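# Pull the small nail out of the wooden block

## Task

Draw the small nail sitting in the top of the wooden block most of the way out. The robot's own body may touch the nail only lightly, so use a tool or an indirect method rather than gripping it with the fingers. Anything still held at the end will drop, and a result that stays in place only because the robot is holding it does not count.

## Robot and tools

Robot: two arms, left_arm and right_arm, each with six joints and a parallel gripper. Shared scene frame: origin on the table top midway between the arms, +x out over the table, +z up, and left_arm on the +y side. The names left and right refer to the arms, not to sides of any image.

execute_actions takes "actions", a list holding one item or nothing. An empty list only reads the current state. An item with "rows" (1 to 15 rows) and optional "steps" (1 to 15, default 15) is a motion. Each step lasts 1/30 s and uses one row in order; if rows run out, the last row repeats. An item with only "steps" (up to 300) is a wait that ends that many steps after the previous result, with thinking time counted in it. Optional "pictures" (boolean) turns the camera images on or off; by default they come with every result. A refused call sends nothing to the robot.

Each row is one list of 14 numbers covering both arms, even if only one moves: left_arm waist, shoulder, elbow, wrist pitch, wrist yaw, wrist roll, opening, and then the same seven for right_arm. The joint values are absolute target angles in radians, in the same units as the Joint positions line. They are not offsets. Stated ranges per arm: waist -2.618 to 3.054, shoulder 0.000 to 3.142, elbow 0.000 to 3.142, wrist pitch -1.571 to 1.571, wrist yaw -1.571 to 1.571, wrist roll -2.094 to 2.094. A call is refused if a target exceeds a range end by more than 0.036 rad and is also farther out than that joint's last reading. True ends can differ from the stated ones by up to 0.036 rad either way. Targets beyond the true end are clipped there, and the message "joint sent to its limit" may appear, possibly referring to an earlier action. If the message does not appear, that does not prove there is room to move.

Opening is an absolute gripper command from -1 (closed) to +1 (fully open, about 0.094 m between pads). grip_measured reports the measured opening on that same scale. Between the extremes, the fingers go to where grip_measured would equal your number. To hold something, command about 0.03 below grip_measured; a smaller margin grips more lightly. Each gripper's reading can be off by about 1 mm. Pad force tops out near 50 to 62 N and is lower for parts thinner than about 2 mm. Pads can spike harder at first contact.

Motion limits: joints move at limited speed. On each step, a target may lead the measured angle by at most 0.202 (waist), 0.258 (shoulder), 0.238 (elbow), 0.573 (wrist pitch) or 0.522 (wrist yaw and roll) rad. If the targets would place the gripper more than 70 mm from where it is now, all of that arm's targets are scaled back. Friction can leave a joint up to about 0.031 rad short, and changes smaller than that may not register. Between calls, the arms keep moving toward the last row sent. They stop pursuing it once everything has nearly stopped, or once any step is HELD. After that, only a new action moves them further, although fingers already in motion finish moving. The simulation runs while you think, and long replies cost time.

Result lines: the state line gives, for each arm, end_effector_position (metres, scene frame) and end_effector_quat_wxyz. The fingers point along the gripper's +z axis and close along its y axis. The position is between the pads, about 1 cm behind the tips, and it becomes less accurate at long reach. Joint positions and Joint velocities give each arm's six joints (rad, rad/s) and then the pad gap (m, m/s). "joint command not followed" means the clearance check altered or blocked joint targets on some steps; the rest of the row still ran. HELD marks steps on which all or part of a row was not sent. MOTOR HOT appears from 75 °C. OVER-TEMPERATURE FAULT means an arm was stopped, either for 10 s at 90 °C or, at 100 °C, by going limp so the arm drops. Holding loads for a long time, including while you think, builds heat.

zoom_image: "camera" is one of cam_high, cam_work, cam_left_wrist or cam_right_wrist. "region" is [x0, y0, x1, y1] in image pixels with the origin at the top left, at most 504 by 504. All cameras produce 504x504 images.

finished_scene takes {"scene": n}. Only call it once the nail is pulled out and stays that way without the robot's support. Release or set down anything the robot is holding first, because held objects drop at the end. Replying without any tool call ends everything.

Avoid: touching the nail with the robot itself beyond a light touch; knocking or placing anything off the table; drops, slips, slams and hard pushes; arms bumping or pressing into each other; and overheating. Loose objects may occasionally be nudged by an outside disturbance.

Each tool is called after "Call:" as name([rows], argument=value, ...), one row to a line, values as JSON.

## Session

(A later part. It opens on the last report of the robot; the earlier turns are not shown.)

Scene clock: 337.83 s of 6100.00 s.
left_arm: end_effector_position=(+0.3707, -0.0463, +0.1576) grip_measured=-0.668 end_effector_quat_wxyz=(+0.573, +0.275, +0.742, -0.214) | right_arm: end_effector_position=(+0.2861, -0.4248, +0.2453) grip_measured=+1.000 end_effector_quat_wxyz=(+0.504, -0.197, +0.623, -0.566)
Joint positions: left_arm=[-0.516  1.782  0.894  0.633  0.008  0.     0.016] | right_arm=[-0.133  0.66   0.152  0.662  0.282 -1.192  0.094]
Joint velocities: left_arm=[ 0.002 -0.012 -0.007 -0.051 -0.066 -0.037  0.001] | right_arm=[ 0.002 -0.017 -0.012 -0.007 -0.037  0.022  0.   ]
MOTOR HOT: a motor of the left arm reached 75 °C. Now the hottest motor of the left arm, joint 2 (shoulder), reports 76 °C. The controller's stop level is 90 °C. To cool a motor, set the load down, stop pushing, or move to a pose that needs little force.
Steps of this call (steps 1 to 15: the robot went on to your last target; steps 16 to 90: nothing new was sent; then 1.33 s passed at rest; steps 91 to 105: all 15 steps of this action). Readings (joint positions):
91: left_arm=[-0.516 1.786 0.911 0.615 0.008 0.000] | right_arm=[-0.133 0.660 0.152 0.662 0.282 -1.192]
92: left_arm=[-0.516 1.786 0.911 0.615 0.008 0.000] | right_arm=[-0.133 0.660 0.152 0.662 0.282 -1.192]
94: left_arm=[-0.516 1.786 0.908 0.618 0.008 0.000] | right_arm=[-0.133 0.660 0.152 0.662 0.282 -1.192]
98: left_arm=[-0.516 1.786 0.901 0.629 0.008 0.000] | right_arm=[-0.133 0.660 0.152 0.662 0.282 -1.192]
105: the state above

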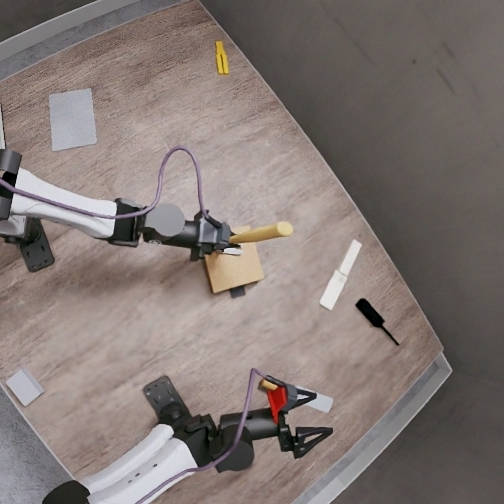

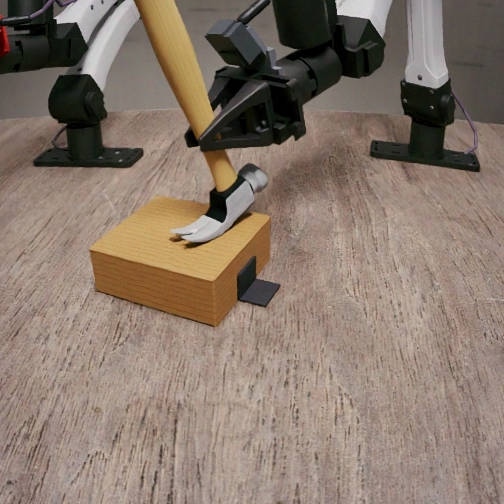

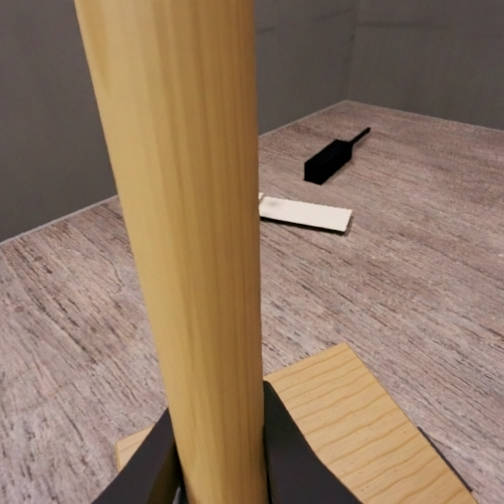

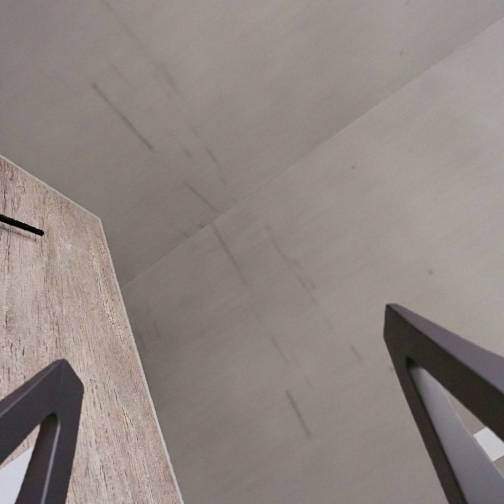

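Call:
execute_actions([
  {"rows":[[-0.513,1.7,0.754,0.498,0.02,0,-0.71,-0.133,0.66,0.152,0.662,0.282,-1.192,1],[-0.513,1.705,0.748,0.496,0.02,0,-0.71,-0.133,0.66,0.152,0.662,0.282,-1.192,1],[-0.513,1.71,0.742,0.494,0.02,0,-0.71,-0.133,0.66,0.152,0.662,0.282,-1.192,1],[-0.513,1.715,0.736,0.492,0.02,0,-0.71,-0.133,0.66,0.152,0.662,0.282,-1.192,1],[-0.513,1.72,0.73,0.49,0.02,0,-0.71,-0.133,0.66,0.152,0.662,0.282,-1.192,1],[-0.513,1.725,0.724,0.487,0.02,0,-0.71,-0.133,0.66,0.152,0.662,0.282,-1.192,1],[-0.513,1.73,0.718,0.484,0.02,0,-0.71,-0.133,0.66,0.152,0.662,0.282,-1.192,1],[-0.513,1.73,0.712,0.48,0.02,0,-0.71,-0.133,0.66,0.152,0.662,0.282,-1.192,1]],"steps":12},
])

Call:
zoom_image(camera="cam_work", region=[140, 130, 290, 280])

Scene clock: 340.67 s of 6100.00 s.
left_arm: end_effector_position=(+0.3696, -0.0454, +0.1568) grip_measured=-0.668 end_effector_quat_wxyz=(+0.577, +0.274, +0.738, -0.215) | right_arm: end_effector_position=(+0.2861, -0.4248, +0.2453) grip_measured=+1.000 end_effector_quat_wxyz=(+0.504, -0.197, +0.623, -0.566)
Joint positions: left_arm=[-0.516  1.784  0.879  0.661  0.008  0.     0.016] | right_arm=[-0.133  0.66   0.152  0.662  0.282 -1.192  0.094]
Joint velocities: left_arm=[ 0.007  0.012 -0.007 -0.007  0.022 -0.007 -0.   ] | right_arm=[ 0.007  0.002 -0.007  0.022 -0.081 -0.051  0.   ]
MOTOR HOT: still on. Now the hottest motor of the left arm, joint 2 (shoulder), reports 77 °C; the controller's stop level is 90 °C.
Steps of this call (steps 1 to 15: the robot went on to your last target; steps 16 to 73: nothing new was sent; steps 74 to 85: all 12 steps of this action). Readings (joint positions):
74: left_arm=[-0.516 1.782 0.894 0.633 0.008 0.000] | right_arm=[-0.133 0.660 0.152 0.662 0.282 -1.192]
75: left_arm=[-0.516 1.782 0.894 0.633 0.008 0.000] | right_arm=[-0.133 0.660 0.152 0.662 0.282 -1.192]
77: left_arm=[-0.516 1.782 0.888 0.640 0.008 0.000] | right_arm=[-0.133 0.660 0.152 0.662 0.282 -1.192]
81: left_arm=[-0.516 1.783 0.881 0.656 0.008 0.000] | right_arm=[-0.133 0.660 0.152 0.662 0.282 -1.192]
85: the state above

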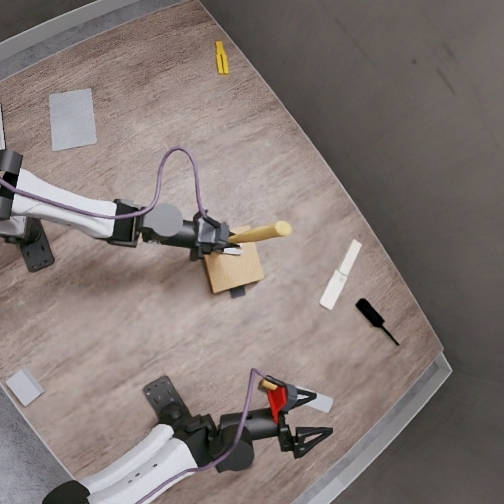

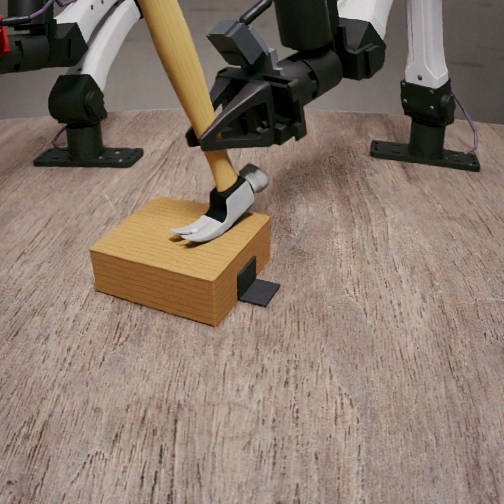

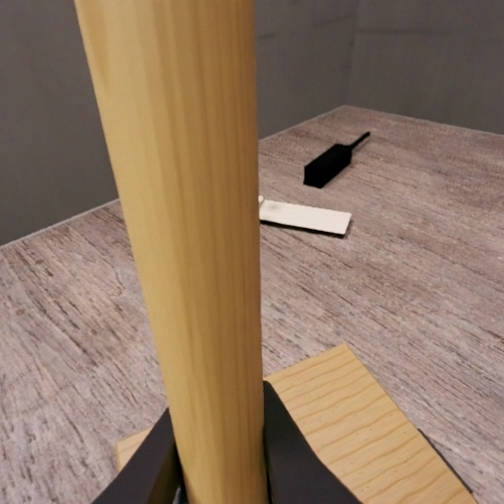

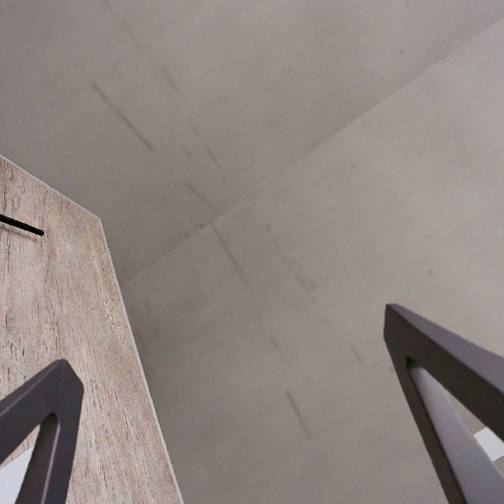

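Region (140, 130, 290, 280) of cam_work's 504x504 image, scaled by 3.360, with more detail than that image has.

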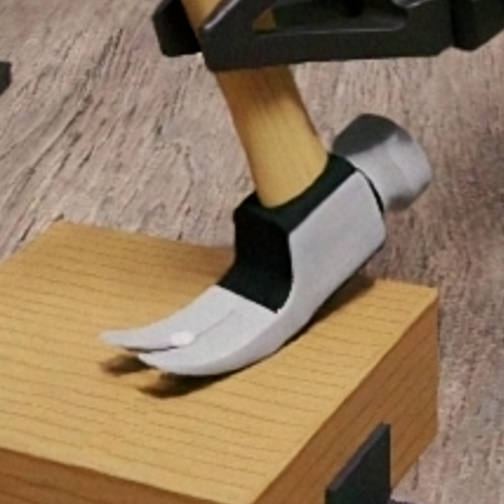

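Call:
execute_actions([
  {"rows":[[-0.513,1.738,0.725,0.51,0.02,0,-0.71,-0.133,0.66,0.152,0.662,0.282,-1.192,1],[-0.513,1.746,0.74,0.54,0.02,0,-0.71,-0.133,0.66,0.152,0.662,0.282,-1.192,1],[-0.513,1.754,0.755,0.57,0.02,0,-0.71,-0.133,0.66,0.152,0.662,0.282,-1.192,1],[-0.513,1.762,0.77,0.6,0.02,0,-0.71,-0.133,0.66,0.152,0.662,0.282,-1.192,1],[-0.513,1.768,0.785,0.63,0.02,0,-0.71,-0.133,0.66,0.152,0.662,0.282,-1.192,1],[-0.513,1.772,0.8,0.66,0.02,0,-0.71,-0.133,0.66,0.152,0.662,0.282,-1.192,1],[-0.513,1.776,0.805,0.685,0.02,0,-0.71,-0.133,0.66,0.152,0.662,0.282,-1.192,1],[-0.513,1.78,0.805,0.705,0.02,0,-0.71,-0.133,0.66,0.152,0.662,0.282,-1.192,1],[-0.513,1.784,0.803,0.725,0.02,0,-0.71,-0.133,0.66,0.152,0.662,0.282,-1.192,1],[-0.513,1.788,0.801,0.745,0.02,0,-0.71,-0.133,0.66,0.152,0.662,0.282,-1.192,1],[-0.513,1.792,0.799,0.765,0.02,0,-0.71,-0.133,0.66,0.152,0.662,0.282,-1.192,1],[-0.513,1.796,0.797,0.785,0.02,0,-0.71,-0.133,0.66,0.152,0.662,0.282,-1.192,1],[-0.513,1.8,0.795,0.805,0.02,0,-0.71,-0.133,0.66,0.152,0.662,0.282,-1.192,1],[-0.513,1.803,0.792,0.825,0.02,0,-0.71,-0.133,0.66,0.152,0.662,0.282,-1.192,1],[-0.513,1.805,0.79,0.84,0.02,0,-0.71,-0.133,0.66,0.152,0.662,0.282,-1.192,1]],"steps":15},
], pictures=false)

Call:
execute_actions([
  {"steps":8},
])

Call:
zoom_image(camera="cam_work", region=[140, 100, 320, 280])

Scene clock: 348.23 s of 6100.00 s.
left_arm: end_effector_position=(+0.3723, -0.0477, +0.1592) grip_measured=-0.668 end_effector_quat_wxyz=(+0.600, +0.268, +0.720, -0.223) | right_arm: end_effector_position=(+0.2861, -0.4248, +0.2453) grip_measured=+1.000 end_effector_quat_wxyz=(+0.504, -0.197, +0.623, -0.566)
Joint positions: left_arm=[-0.516  1.818  0.861  0.775  0.008  0.     0.016] | right_arm=[-0.133  0.66   0.152  0.662  0.282 -1.192  0.094]
Joint velocities: left_arm=[ 0.012  0.085 -0.071  0.418 -0.007 -0.066 -0.   ] | right_arm=[-0.002  0.017 -0.007 -0.022  0.022 -0.051  0.   ]
MOTOR HOT: still on. Now the hottest motor of the left arm, joint 2 (shoulder), reports 77 °C; the controller's stop level is 90 °C.
Steps of this call (steps 1 to 15: the robot went on to your last target; steps 16 to 90: nothing new was sent; then 4.07 s passed at rest; steps 91 to 105: all 15 steps of this action). Readings (joint positions):
91: left_arm=[-0.516 1.784 0.879 0.663 0.008 0.000] | right_arm=[-0.133 0.660 0.152 0.662 0.282 -1.192]
92: left_arm=[-0.516 1.785 0.879 0.665 0.008 0.000] | right_arm=[-0.133 0.660 0.152 0.662 0.282 -1.192]
94: left_arm=[-0.516 1.790 0.879 0.677 0.008 0.000] | right_arm=[-0.133 0.660 0.152 0.662 0.282 -1.192]
98: left_arm=[-0.516 1.798 0.879 0.700 0.008 0.000] | right_arm=[-0.133 0.660 0.152 0.662 0.282 -1.192]
105: the state above

Scene clock: 348.50 s of 6100.00 s.
left_arm: end_effector_position=(+0.3725, -0.0478, +0.1595) grip_measured=-0.668 end_effector_quat_wxyz=(+0.605, +0.266, +0.716, -0.225) | right_arm: end_effector_position=(+0.2861, -0.4248, +0.2453) grip_measured=+1.000 end_effector_quat_wxyz=(+0.504, -0.197, +0.623, -0.566)
Joint positions: left_arm=[-0.516  1.826  0.854  0.806  0.008  0.     0.016] | right_arm=[-0.133  0.66   0.152  0.662  0.282 -1.192  0.094]
Joint velocities: left_arm=[-0.002 -0.007  0.002 -0.022  0.007  0.066 -0.001] | right_arm=[-0.002  0.017  0.017  0.051  0.007 -0.066  0.   ]
MOTOR HOT: still on. Now the hottest motor of the left arm, joint 2 (shoulder), reports 77 °C; the controller's stop level is 90 °C.
Steps of this call (steps 1 to 8: the robot went on to your last target). Readings (joint positions):
1: left_arm=[-0.516 1.821 0.858 0.786 0.008 0.000] | right_arm=[-0.133 0.660 0.152 0.662 0.282 -1.192]
2: left_arm=[-0.516 1.823 0.856 0.793 0.008 0.000] | right_arm=[-0.133 0.660 0.152 0.662 0.282 -1.192]
4: left_arm=[-0.516 1.825 0.855 0.801 0.008 0.000] | right_arm=[-0.133 0.660 0.152 0.662 0.282 -1.192]
8: the state above

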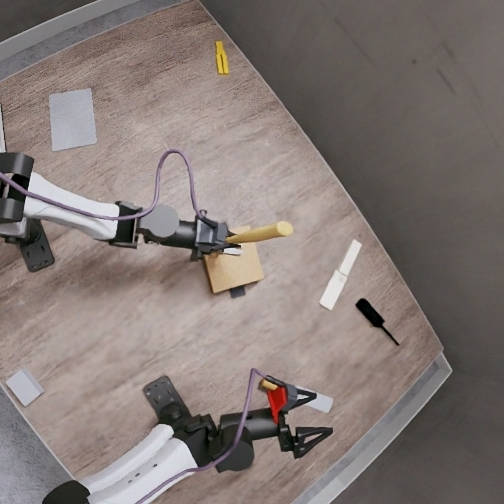

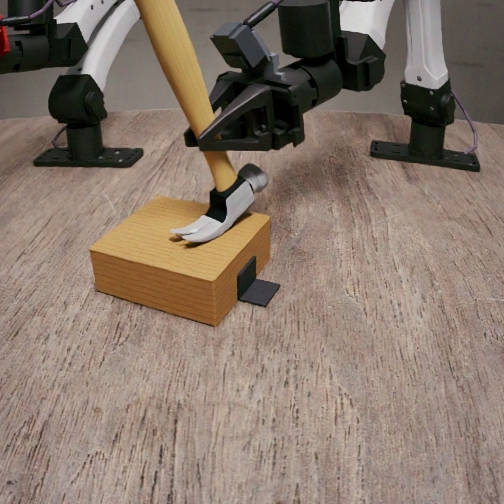

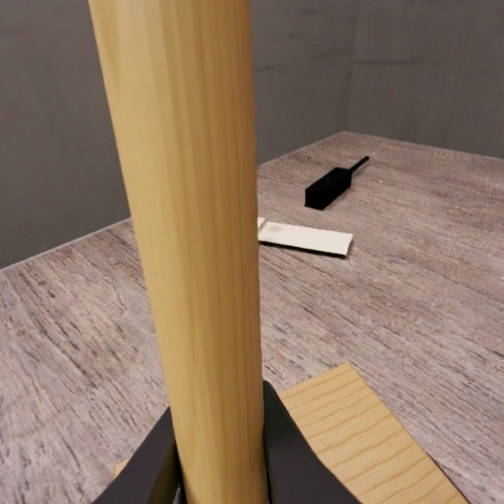

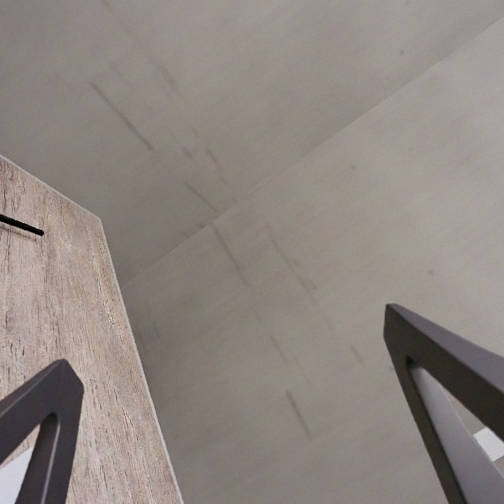

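Region (140, 100, 320, 280) of cam_work's 504x504 image, scaled by 2.800, with more detail than that image has.

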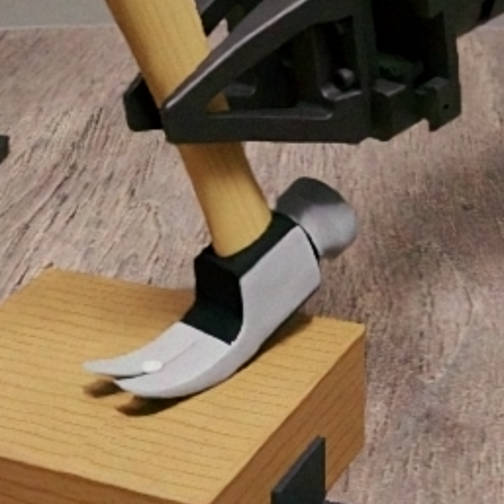

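Call:
execute_actions([
  {"rows":[[-0.513,1.81,0.787,0.857,0.02,0,-0.71,-0.133,0.66,0.152,0.662,0.282,-1.192,1],[-0.513,1.815,0.784,0.874,0.02,0,-0.71,-0.133,0.66,0.152,0.662,0.282,-1.192,1],[-0.513,1.82,0.781,0.891,0.02,0,-0.71,-0.133,0.66,0.152,0.662,0.282,-1.192,1],[-0.513,1.825,0.778,0.908,0.02,0,-0.71,-0.133,0.66,0.152,0.662,0.282,-1.192,1],[-0.513,1.83,0.775,0.925,0.02,0,-0.71,-0.133,0.66,0.152,0.662,0.282,-1.192,1],[-0.513,1.835,0.772,0.942,0.02,0,-0.71,-0.133,0.66,0.152,0.662,0.282,-1.192,1],[-0.513,1.84,0.769,0.959,0.02,0,-0.71,-0.133,0.66,0.152,0.662,0.282,-1.192,1],[-0.513,1.845,0.766,0.976,0.02,0,-0.71,-0.133,0.66,0.152,0.662,0.282,-1.192,1],[-0.513,1.85,0.763,0.993,0.02,0,-0.71,-0.133,0.66,0.152,0.662,0.282,-1.192,1],[-0.513,1.855,0.76,1.01,0.02,0,-0.71,-0.133,0.66,0.152,0.662,0.282,-1.192,1],[-0.513,1.86,0.757,1.028,0.02,0,-0.71,-0.133,0.66,0.152,0.662,0.282,-1.192,1],[-0.513,1.865,0.753,1.046,0.02,0,-0.71,-0.133,0.66,0.152,0.662,0.282,-1.192,1],[-0.513,1.87,0.749,1.064,0.02,0,-0.71,-0.133,0.66,0.152,0.662,0.282,-1.192,1],[-0.513,1.875,0.745,1.082,0.02,0,-0.71,-0.133,0.66,0.152,0.662,0.282,-1.192,1],[-0.513,1.88,0.74,1.1,0.02,0,-0.71,-0.133,0.66,0.152,0.662,0.282,-1.192,1]],"steps":15},
], pictures=false)

Call:
execute_actions([
  {"steps":8},
])

Call:
zoom_image(camera="cam_work", region=[140, 100, 320, 280])

Scene clock: 353.53 s of 6100.00 s.
left_arm: end_effector_position=(+0.3731, -0.0483, +0.1598) grip_measured=-0.669 end_effector_quat_wxyz=(+0.636, +0.256, +0.688, -0.237) | right_arm: end_effector_position=(+0.2861, -0.4248, +0.2453) grip_measured=+1.000 end_effector_quat_wxyz=(+0.504, -0.197, +0.623, -0.566)
Joint positions: left_arm=[-0.516  1.885  0.818  0.989  0.008  0.     0.016] | right_arm=[-0.133  0.66   0.152  0.662  0.282 -1.192  0.094]
Joint velocities: left_arm=[-0.012  0.144 -0.085  0.418  0.037  0.007 -0.001] | right_arm=[-0.002 -0.007 -0.017 -0.037  0.051 -0.037  0.   ]
MOTOR HOT: still on. Now the hottest motor of the left arm, joint 2 (shoulder), reports 76 °C; the controller's stop level is 90 °C.
Steps of this call (steps 1 to 30: the robot went on to your last target; steps 31 to 90: nothing new was sent; then 1.53 s passed at rest; steps 91 to 105: all 15 steps of this action). Readings (joint positions):
91: left_arm=[-0.516 1.826 0.853 0.807 0.008 0.000] | right_arm=[-0.133 0.660 0.152 0.662 0.282 -1.192]
92: left_arm=[-0.516 1.828 0.853 0.812 0.008 0.000] | right_arm=[-0.133 0.660 0.152 0.662 0.282 -1.192]
94: left_arm=[-0.516 1.834 0.848 0.832 0.008 0.000] | right_arm=[-0.133 0.660 0.152 0.662 0.282 -1.192]
98: left_arm=[-0.516 1.851 0.837 0.886 0.008 0.000] | right_arm=[-0.133 0.660 0.152 0.662 0.282 -1.192]
105: the state above

Scene clock: 353.80 s of 6100.00 s.
left_arm: end_effector_position=(+0.3732, -0.0484, +0.1602) grip_measured=-0.669 end_effector_quat_wxyz=(+0.643, +0.254, +0.682, -0.239) | right_arm: end_effector_position=(+0.2861, -0.4248, +0.2453) grip_measured=+1.000 end_effector_quat_wxyz=(+0.504, -0.197, +0.623, -0.566)
Joint positions: left_arm=[-0.516  1.898  0.813  1.026  0.008  0.     0.016] | right_arm=[-0.133  0.66   0.152  0.662  0.282 -1.192  0.094]
Joint velocities: left_arm=[-0.007 -0.017  0.002 -0.022  0.022  0.022  0.   ] | right_arm=[ 0.002 -0.007  0.007  0.081  0.007 -0.051  0.   ]
MOTOR HOT: still on. Now the hottest motor of the left arm, joint 2 (shoulder), reports 76 °C; the controller's stop level is 90 °C.
Steps of this call (steps 1 to 8: the robot went on to your last target). Readings (joint positions):
1: left_arm=[-0.516 1.889 0.816 1.002 0.008 0.000] | right_arm=[-0.133 0.660 0.152 0.662 0.282 -1.192]
2: left_arm=[-0.516 1.893 0.815 1.011 0.008 0.000] | right_arm=[-0.133 0.660 0.152 0.662 0.282 -1.192]
4: left_arm=[-0.516 1.896 0.813 1.020 0.008 0.000] | right_arm=[-0.133 0.660 0.152 0.662 0.282 -1.192]
8: the state above

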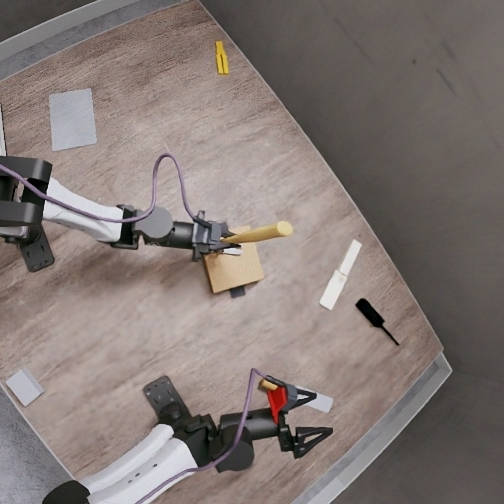

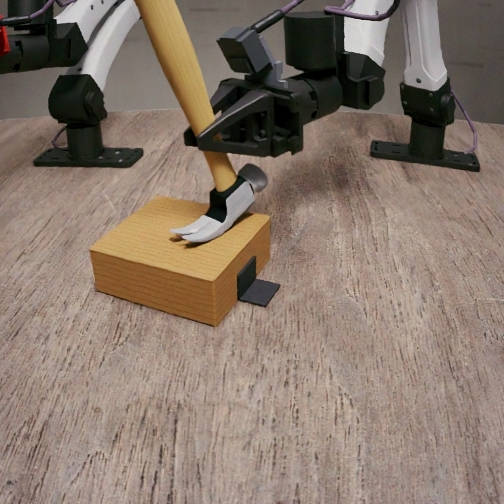

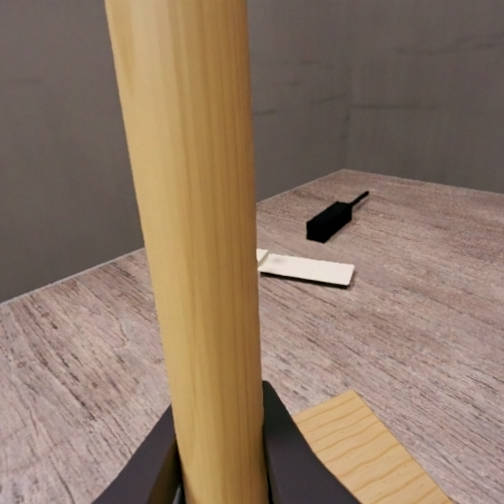

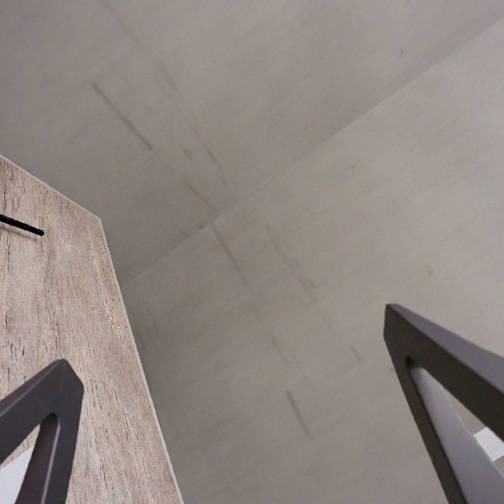

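Region (140, 100, 320, 280) of cam_work's 504x504 image, scaled by 2.800, with more detail than that image has.

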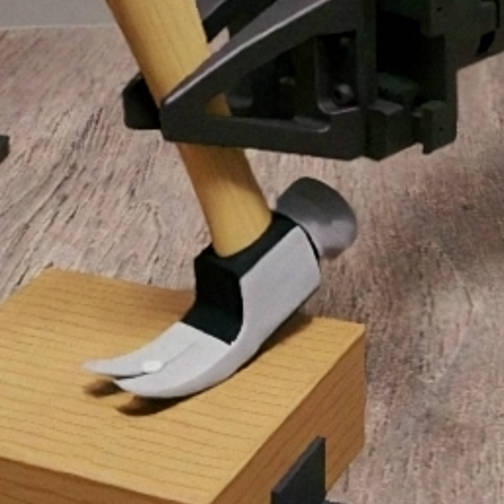

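Call:
execute_actions([
  {"rows":[[-0.513,1.878,0.733,1.1,0.02,0,-0.71,-0.133,0.66,0.152,0.662,0.282,-1.192,1],[-0.513,1.876,0.726,1.1,0.02,0,-0.71,-0.133,0.66,0.152,0.662,0.282,-1.192,1],[-0.513,1.874,0.719,1.1,0.02,0,-0.71,-0.133,0.66,0.152,0.662,0.282,-1.192,1],[-0.513,1.872,0.712,1.1,0.02,0,-0.71,-0.133,0.66,0.152,0.662,0.282,-1.192,1],[-0.513,1.87,0.705,1.1,0.02,0,-0.71,-0.133,0.66,0.152,0.662,0.282,-1.192,1],[-0.513,1.868,0.698,1.1,0.02,0,-0.71,-0.133,0.66,0.152,0.662,0.282,-1.192,1],[-0.513,1.866,0.691,1.1,0.02,0,-0.71,-0.133,0.66,0.152,0.662,0.282,-1.192,1],[-0.513,1.864,0.684,1.1,0.02,0,-0.71,-0.133,0.66,0.152,0.662,0.282,-1.192,1],[-0.513,1.862,0.677,1.1,0.02,0,-0.71,-0.133,0.66,0.152,0.662,0.282,-1.192,1],[-0.513,1.86,0.67,1.1,0.02,0,-0.71,-0.133,0.66,0.152,0.662,0.282,-1.192,1],[-0.513,1.858,0.663,1.1,0.02,0,-0.71,-0.133,0.66,0.152,0.662,0.282,-1.192,1],[-0.513,1.855,0.656,1.1,0.02,0,-0.71,-0.133,0.66,0.152,0.662,0.282,-1.192,1]],"steps":15},
])

Call:
zoom_image(camera="cam_work", region=[140, 100, 320, 280])

Scene clock: 359.20 s of 6100.00 s.
left_arm: end_effector_position=(+0.3714, -0.0469, +0.1590) grip_measured=-0.669 end_effector_quat_wxyz=(+0.644, +0.253, +0.681, -0.240) | right_arm: end_effector_position=(+0.2861, -0.4248, +0.2453) grip_measured=+1.000 end_effector_quat_wxyz=(+0.504, -0.197, +0.623, -0.566)
Joint positions: left_arm=[-0.516  1.898  0.8    1.042  0.008  0.     0.016] | right_arm=[-0.133  0.66   0.152  0.662  0.282 -1.192  0.094]
Joint velocities: left_arm=[ 0.002  0.002  0.002 -0.081 -0.051  0.037 -0.   ] | right_arm=[-0.002 -0.012 -0.002 -0.051  0.007 -0.022  0.   ]
MOTOR HOT: still on. Now the hottest motor of the left arm, joint 2 (shoulder), reports 75 °C; the controller's stop level is 90 °C.
Steps of this call (steps 1 to 30: the robot went on to your last target; steps 31 to 90: nothing new was sent; then 1.90 s passed at rest; steps 91 to 105: all 15 steps of this action). Readings (joint positions):
91: left_arm=[-0.516 1.898 0.813 1.027 0.008 0.000] | right_arm=[-0.133 0.660 0.152 0.662 0.282 -1.192]
92: left_arm=[-0.516 1.898 0.811 1.028 0.008 0.000] | right_arm=[-0.133 0.660 0.152 0.662 0.282 -1.192]
94: left_arm=[-0.516 1.898 0.809 1.031 0.008 0.000] | right_arm=[-0.133 0.660 0.152 0.662 0.282 -1.192]
98: left_arm=[-0.516 1.898 0.805 1.036 0.008 0.000] | right_arm=[-0.133 0.660 0.152 0.662 0.282 -1.192]
105: the state above

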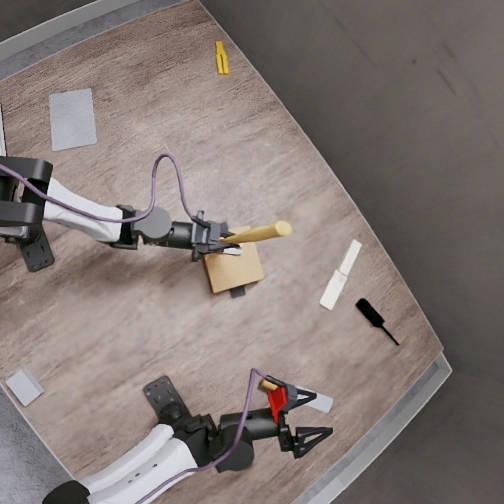

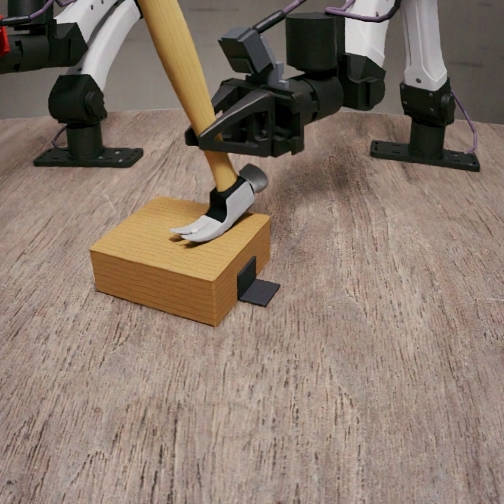

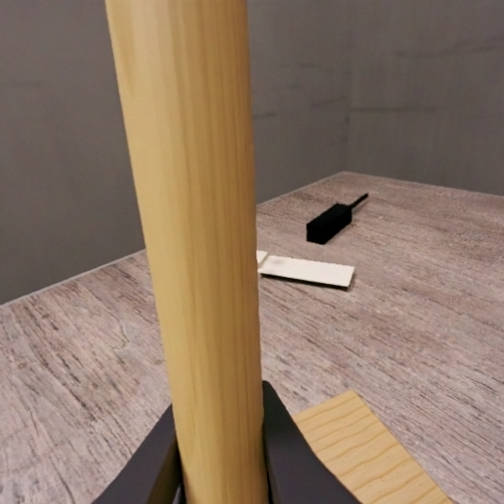

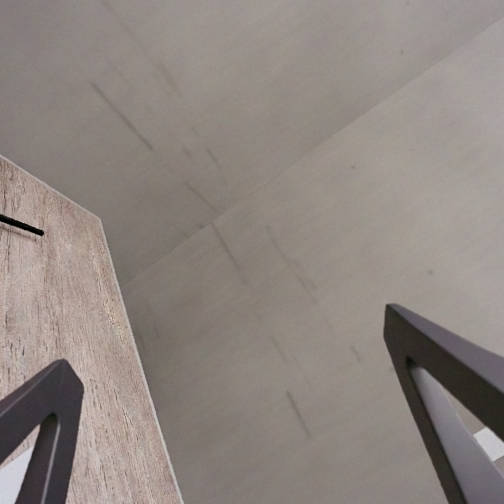

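Region (140, 100, 320, 280) of cam_work's 504x504 image, scaled by 2.800, with more detail than that image has.

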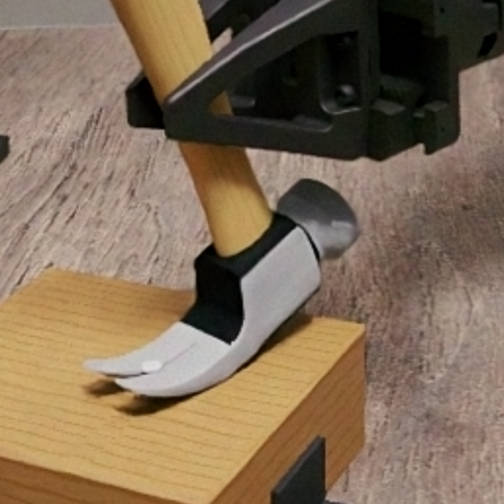

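Call:
execute_actions([
  {"rows":[[-0.513,1.853,0.65,1.1,0.02,0,-0.71,-0.133,0.66,0.152,0.662,0.282,-1.192,1],[-0.513,1.851,0.644,1.1,0.02,0,-0.71,-0.133,0.66,0.152,0.662,0.282,-1.192,1],[-0.513,1.849,0.638,1.1,0.02,0,-0.71,-0.133,0.66,0.152,0.662,0.282,-1.192,1],[-0.513,1.847,0.632,1.1,0.02,0,-0.71,-0.133,0.66,0.152,0.662,0.282,-1.192,1],[-0.513,1.845,0.626,1.1,0.02,0,-0.71,-0.133,0.66,0.152,0.662,0.282,-1.192,1],[-0.513,1.843,0.62,1.1,0.02,0,-0.71,-0.133,0.66,0.152,0.662,0.282,-1.192,1],[-0.513,1.841,0.614,1.1,0.02,0,-0.71,-0.133,0.66,0.152,0.662,0.282,-1.192,1],[-0.513,1.839,0.608,1.1,0.02,0,-0.71,-0.133,0.66,0.152,0.662,0.282,-1.192,1],[-0.513,1.837,0.602,1.1,0.02,0,-0.71,-0.133,0.66,0.152,0.662,0.282,-1.192,1],[-0.513,1.835,0.596,1.1,0.02,0,-0.71,-0.133,0.66,0.152,0.662,0.282,-1.192,1],[-0.513,1.833,0.59,1.1,0.02,0,-0.71,-0.133,0.66,0.152,0.662,0.282,-1.192,1]],"steps":15},
])

Call:
zoom_image(camera="cam_work", region=[140, 100, 320, 280])

Scene clock: 362.50 s of 6100.00 s.
left_arm: end_effector_position=(+0.3680, -0.0440, +0.1576) grip_measured=-0.669 end_effector_quat_wxyz=(+0.647, +0.252, +0.678, -0.241) | right_arm: end_effector_position=(+0.2861, -0.4248, +0.2453) grip_measured=+1.000 end_effector_quat_wxyz=(+0.504, -0.197, +0.623, -0.566)
Joint positions: left_arm=[-0.516  1.897  0.776  1.074  0.008  0.     0.016] | right_arm=[-0.133  0.66   0.152  0.662  0.282 -1.192  0.094]
Joint velocities: left_arm=[ 0.007  0.002 -0.002 -0.037  0.007 -0.007 -0.001] | right_arm=[ 0.012  0.002 -0.002  0.022 -0.051  0.007  0.   ]
MOTOR HOT: still on. Now the hottest motor of the left arm, joint 2 (shoulder), reports 76 °C; the controller's stop level is 90 °C.
Steps of this call (steps 1 to 15: the robot went on to your last target; steps 16 to 84: nothing new was sent; steps 85 to 99: all 15 steps of this action). Readings (joint positions):
85: left_arm=[-0.516 1.898 0.800 1.042 0.008 0.000] | right_arm=[-0.133 0.660 0.152 0.662 0.282 -1.192]
86: left_arm=[-0.516 1.898 0.799 1.043 0.008 0.000] | right_arm=[-0.133 0.660 0.152 0.662 0.282 -1.192]
88: left_arm=[-0.516 1.898 0.795 1.049 0.008 0.000] | right_arm=[-0.133 0.660 0.152 0.662 0.282 -1.192]
92: left_arm=[-0.516 1.898 0.782 1.067 0.008 0.000] | right_arm=[-0.133 0.660 0.152 0.662 0.282 -1.192]
99: the state above

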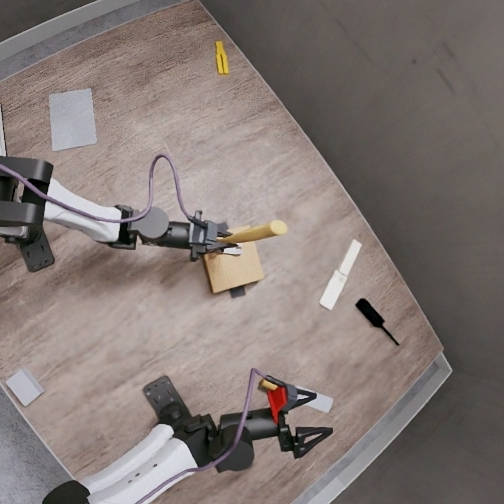

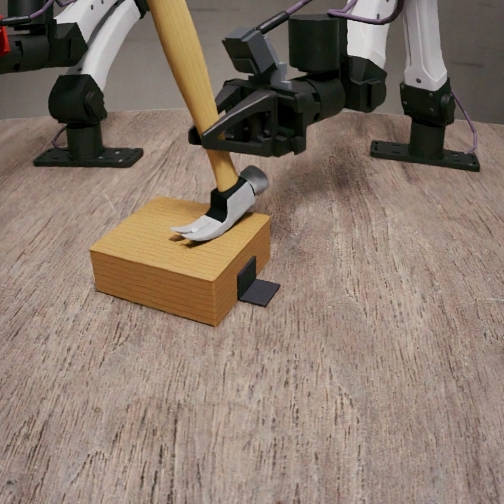

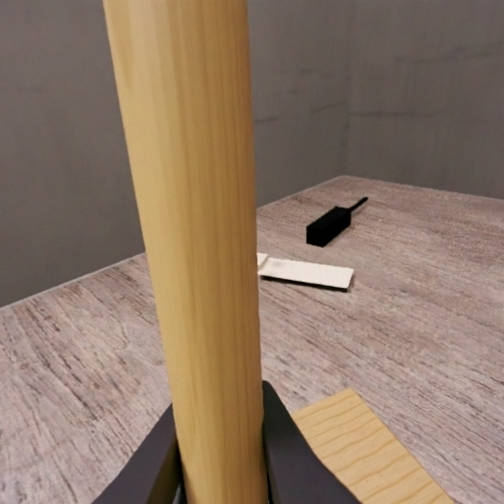

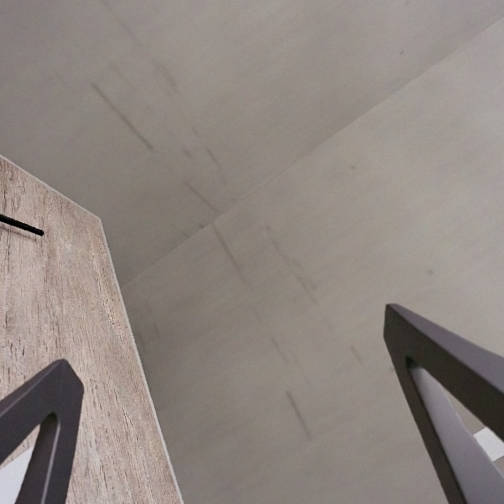

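Region (140, 100, 320, 280) of cam_work's 504x504 image, scaled by 2.800, with more detail than that image has.

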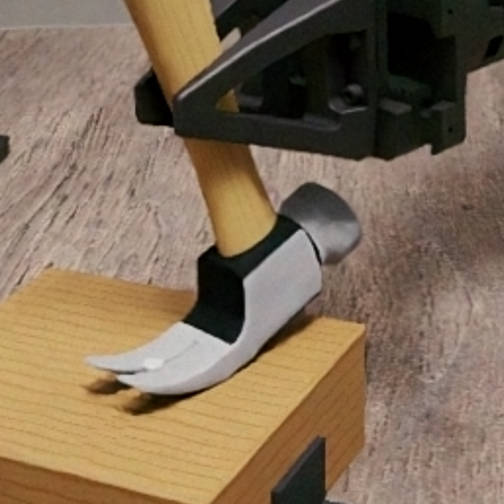

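Call:
execute_actions([
  {"rows":[[-0.513,1.83,0.586,1.102,0.02,0,-0.71,-0.133,0.66,0.152,0.662,0.282,-1.192,1],[-0.513,1.827,0.582,1.104,0.02,0,-0.71,-0.133,0.66,0.152,0.662,0.282,-1.192,1],[-0.513,1.824,0.578,1.106,0.02,0,-0.71,-0.133,0.66,0.152,0.662,0.282,-1.192,1],[-0.513,1.821,0.574,1.108,0.02,0,-0.71,-0.133,0.66,0.152,0.662,0.282,-1.192,1],[-0.513,1.818,0.57,1.11,0.02,0,-0.71,-0.133,0.66,0.152,0.662,0.282,-1.192,1],[-0.513,1.815,0.566,1.112,0.02,0,-0.71,-0.133,0.66,0.152,0.662,0.282,-1.192,1],[-0.513,1.812,0.562,1.114,0.02,0,-0.71,-0.133,0.66,0.152,0.662,0.282,-1.192,1],[-0.513,1.809,0.558,1.116,0.02,0,-0.71,-0.133,0.66,0.152,0.662,0.282,-1.192,1],[-0.513,1.806,0.554,1.118,0.02,0,-0.71,-0.133,0.66,0.152,0.662,0.282,-1.192,1],[-0.513,1.803,0.55,1.12,0.02,0,-0.71,-0.133,0.66,0.152,0.662,0.282,-1.192,1]],"steps":15},
])

Call:
zoom_image(camera="cam_work", region=[140, 100, 320, 280])

Scene clock: 365.33 s of 6100.00 s.
left_arm: end_effector_position=(+0.3641, -0.0407, +0.1574) grip_measured=-0.669 end_effector_quat_wxyz=(+0.647, +0.252, +0.678, -0.241) | right_arm: end_effector_position=(+0.2861, -0.4248, +0.2453) grip_measured=+1.000 end_effector_quat_wxyz=(+0.504, -0.197, +0.623, -0.566)
Joint positions: left_arm=[-0.516  1.883  0.755  1.081  0.008  0.     0.016] | right_arm=[-0.133  0.66   0.152  0.662  0.282 -1.192  0.094]
Joint velocities: left_arm=[ 0.007 -0.027 -0.012 -0.007  0.022 -0.007  0.001] | right_arm=[ 0.002 -0.007 -0.012 -0.066 -0.007 -0.037  0.   ]
MOTOR HOT: still on. Now the hottest motor of the left arm, joint 2 (shoulder), reports 76 °C; the controller's stop level is 90 °C.
Steps of this call (steps 1 to 15: the robot went on to your last target; steps 16 to 70: nothing new was sent; steps 71 to 85: all 15 steps of this action). Readings (joint positions):
71: left_arm=[-0.516 1.897 0.776 1.074 0.008 0.000] | right_arm=[-0.133 0.660 0.152 0.662 0.282 -1.192]
72: left_arm=[-0.516 1.897 0.776 1.074 0.008 0.000] | right_arm=[-0.133 0.660 0.152 0.662 0.282 -1.192]
74: left_arm=[-0.516 1.892 0.768 1.078 0.008 0.000] | right_arm=[-0.133 0.660 0.152 0.662 0.282 -1.192]
78: left_arm=[-0.516 1.883 0.755 1.081 0.008 0.000] | right_arm=[-0.133 0.660 0.152 0.662 0.282 -1.192]
85: the state above

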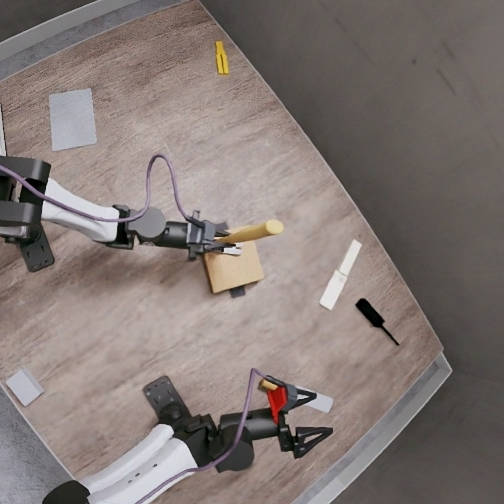

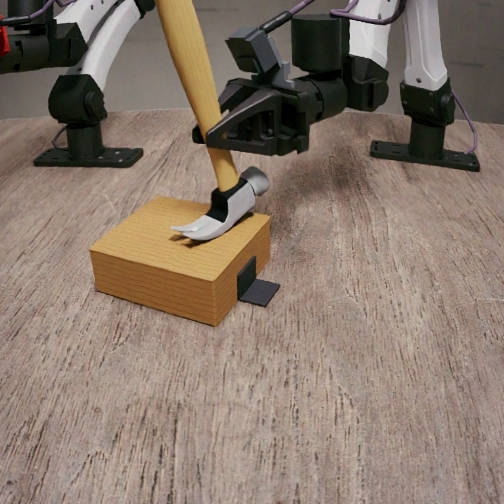

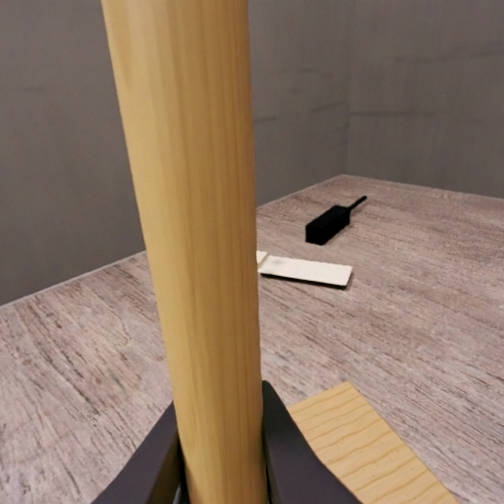

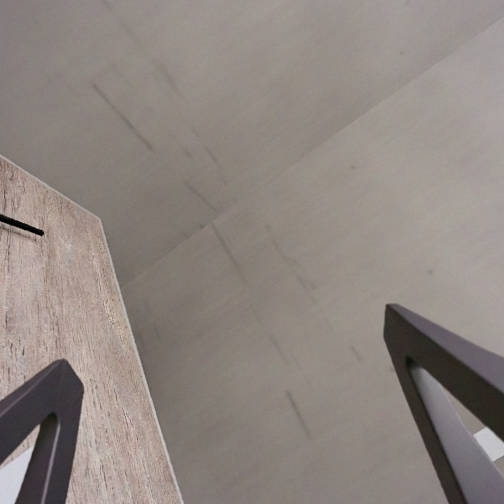

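Region (140, 100, 320, 280) of cam_work's 504x504 image, scaled by 2.800, with more detail than that image has.

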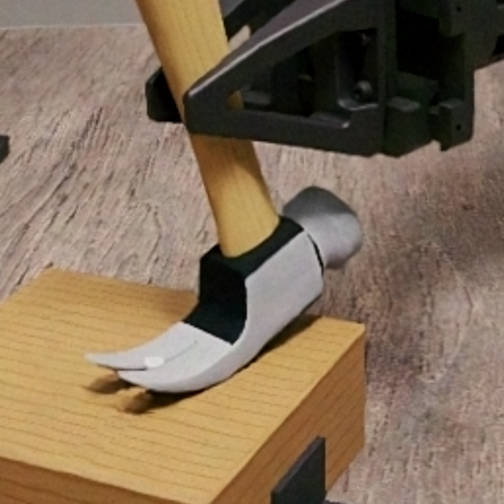

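Call:
execute_actions([
  {"rows":[[-0.513,1.8,0.547,1.122,0.02,0,-0.71,-0.133,0.66,0.152,0.662,0.282,-1.192,1],[-0.513,1.796,0.544,1.124,0.02,0,-0.71,-0.133,0.66,0.152,0.662,0.282,-1.192,1],[-0.513,1.792,0.541,1.126,0.02,0,-0.71,-0.133,0.66,0.152,0.662,0.282,-1.192,1],[-0.513,1.788,0.538,1.128,0.02,0,-0.71,-0.133,0.66,0.152,0.662,0.282,-1.192,1],[-0.513,1.784,0.535,1.13,0.02,0,-0.71,-0.133,0.66,0.152,0.662,0.282,-1.192,1],[-0.513,1.78,0.532,1.132,0.02,0,-0.71,-0.133,0.66,0.152,0.662,0.282,-1.192,1],[-0.513,1.776,0.529,1.134,0.02,0,-0.71,-0.133,0.66,0.152,0.662,0.282,-1.192,1],[-0.513,1.772,0.526,1.136,0.02,0,-0.71,-0.133,0.66,0.152,0.662,0.282,-1.192,1],[-0.513,1.768,0.523,1.138,0.02,0,-0.71,-0.133,0.66,0.152,0.662,0.282,-1.192,1],[-0.513,1.764,0.52,1.14,0.02,0,-0.71,-0.133,0.66,0.152,0.662,0.282,-1.192,1]],"steps":15},
])

Call:
zoom_image(camera="cam_work", region=[140, 100, 320, 280])

Scene clock: 368.40 s of 6100.00 s.
left_arm: end_effector_position=(+0.3518, -0.0300, +0.1577) grip_measured=-0.680 end_effector_quat_wxyz=(+0.647, +0.252, +0.678, -0.240) | right_arm: end_effector_position=(+0.2861, -0.4248, +0.2453) grip_measured=+1.000 end_effector_quat_wxyz=(+0.504, -0.197, +0.623, -0.566)
Joint positions: left_arm=[-0.516  1.834  0.686  1.1    0.007  0.001  0.015] | right_arm=[-0.133  0.66   0.152  0.662  0.282 -1.192  0.094]
Joint velocities: left_arm=[ 0.002  0.002  0.002 -0.037  0.007 -0.022 -0.   ] | right_arm=[-0.007  0.012 -0.007 -0.022 -0.037  0.007  0.   ]
MOTOR HOT: still on. Now the hottest motor of the left arm, joint 2 (shoulder), reports 77 °C; the controller's stop level is 90 °C.
Steps of this call (steps 1 to 15: the robot went on to your last target; steps 16 to 77: nothing new was sent; steps 78 to 92: all 15 steps of this action). Readings (joint positions):
78: left_arm=[-0.516 1.882 0.753 1.081 0.008 0.000] | right_arm=[-0.133 0.660 0.152 0.662 0.282 -1.192]
79: left_arm=[-0.516 1.876 0.745 1.084 0.008 0.000] | right_arm=[-0.133 0.660 0.152 0.662 0.282 -1.192]
81: left_arm=[-0.516 1.865 0.729 1.088 0.008 0.001] | right_arm=[-0.133 0.660 0.152 0.662 0.282 -1.192]
85: left_arm=[-0.516 1.842 0.696 1.099 0.008 0.001] | right_arm=[-0.133 0.660 0.152 0.662 0.282 -1.192]
92: the state above

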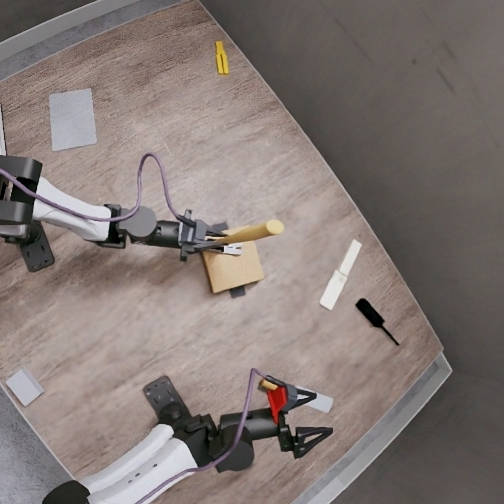

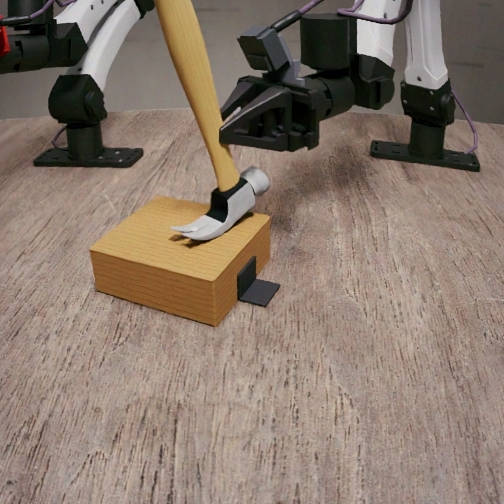

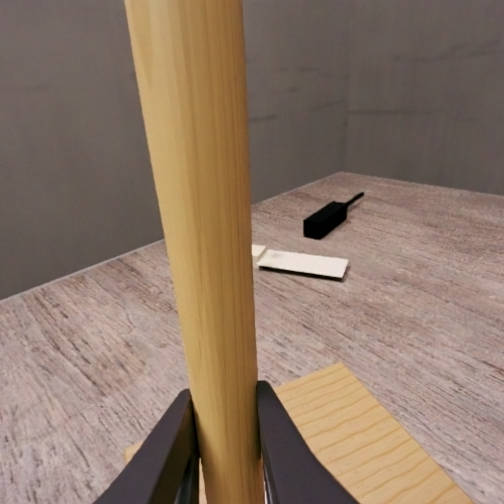

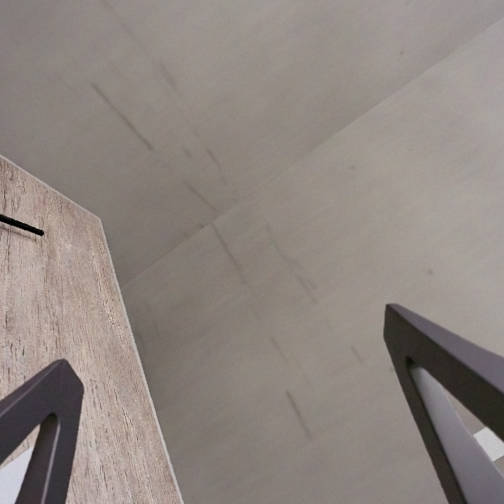

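Region (140, 100, 320, 280) of cam_work's 504x504 image, scaled by 2.800, with more detail than that image has.

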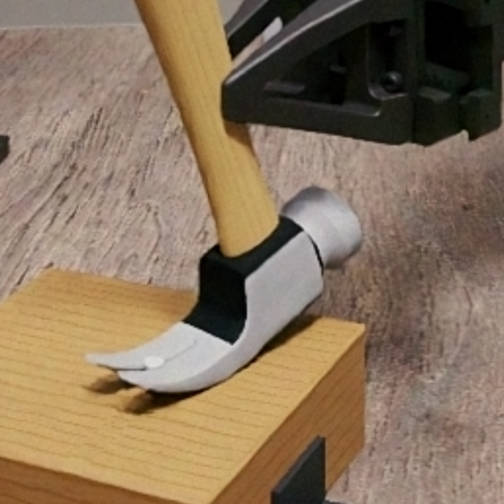

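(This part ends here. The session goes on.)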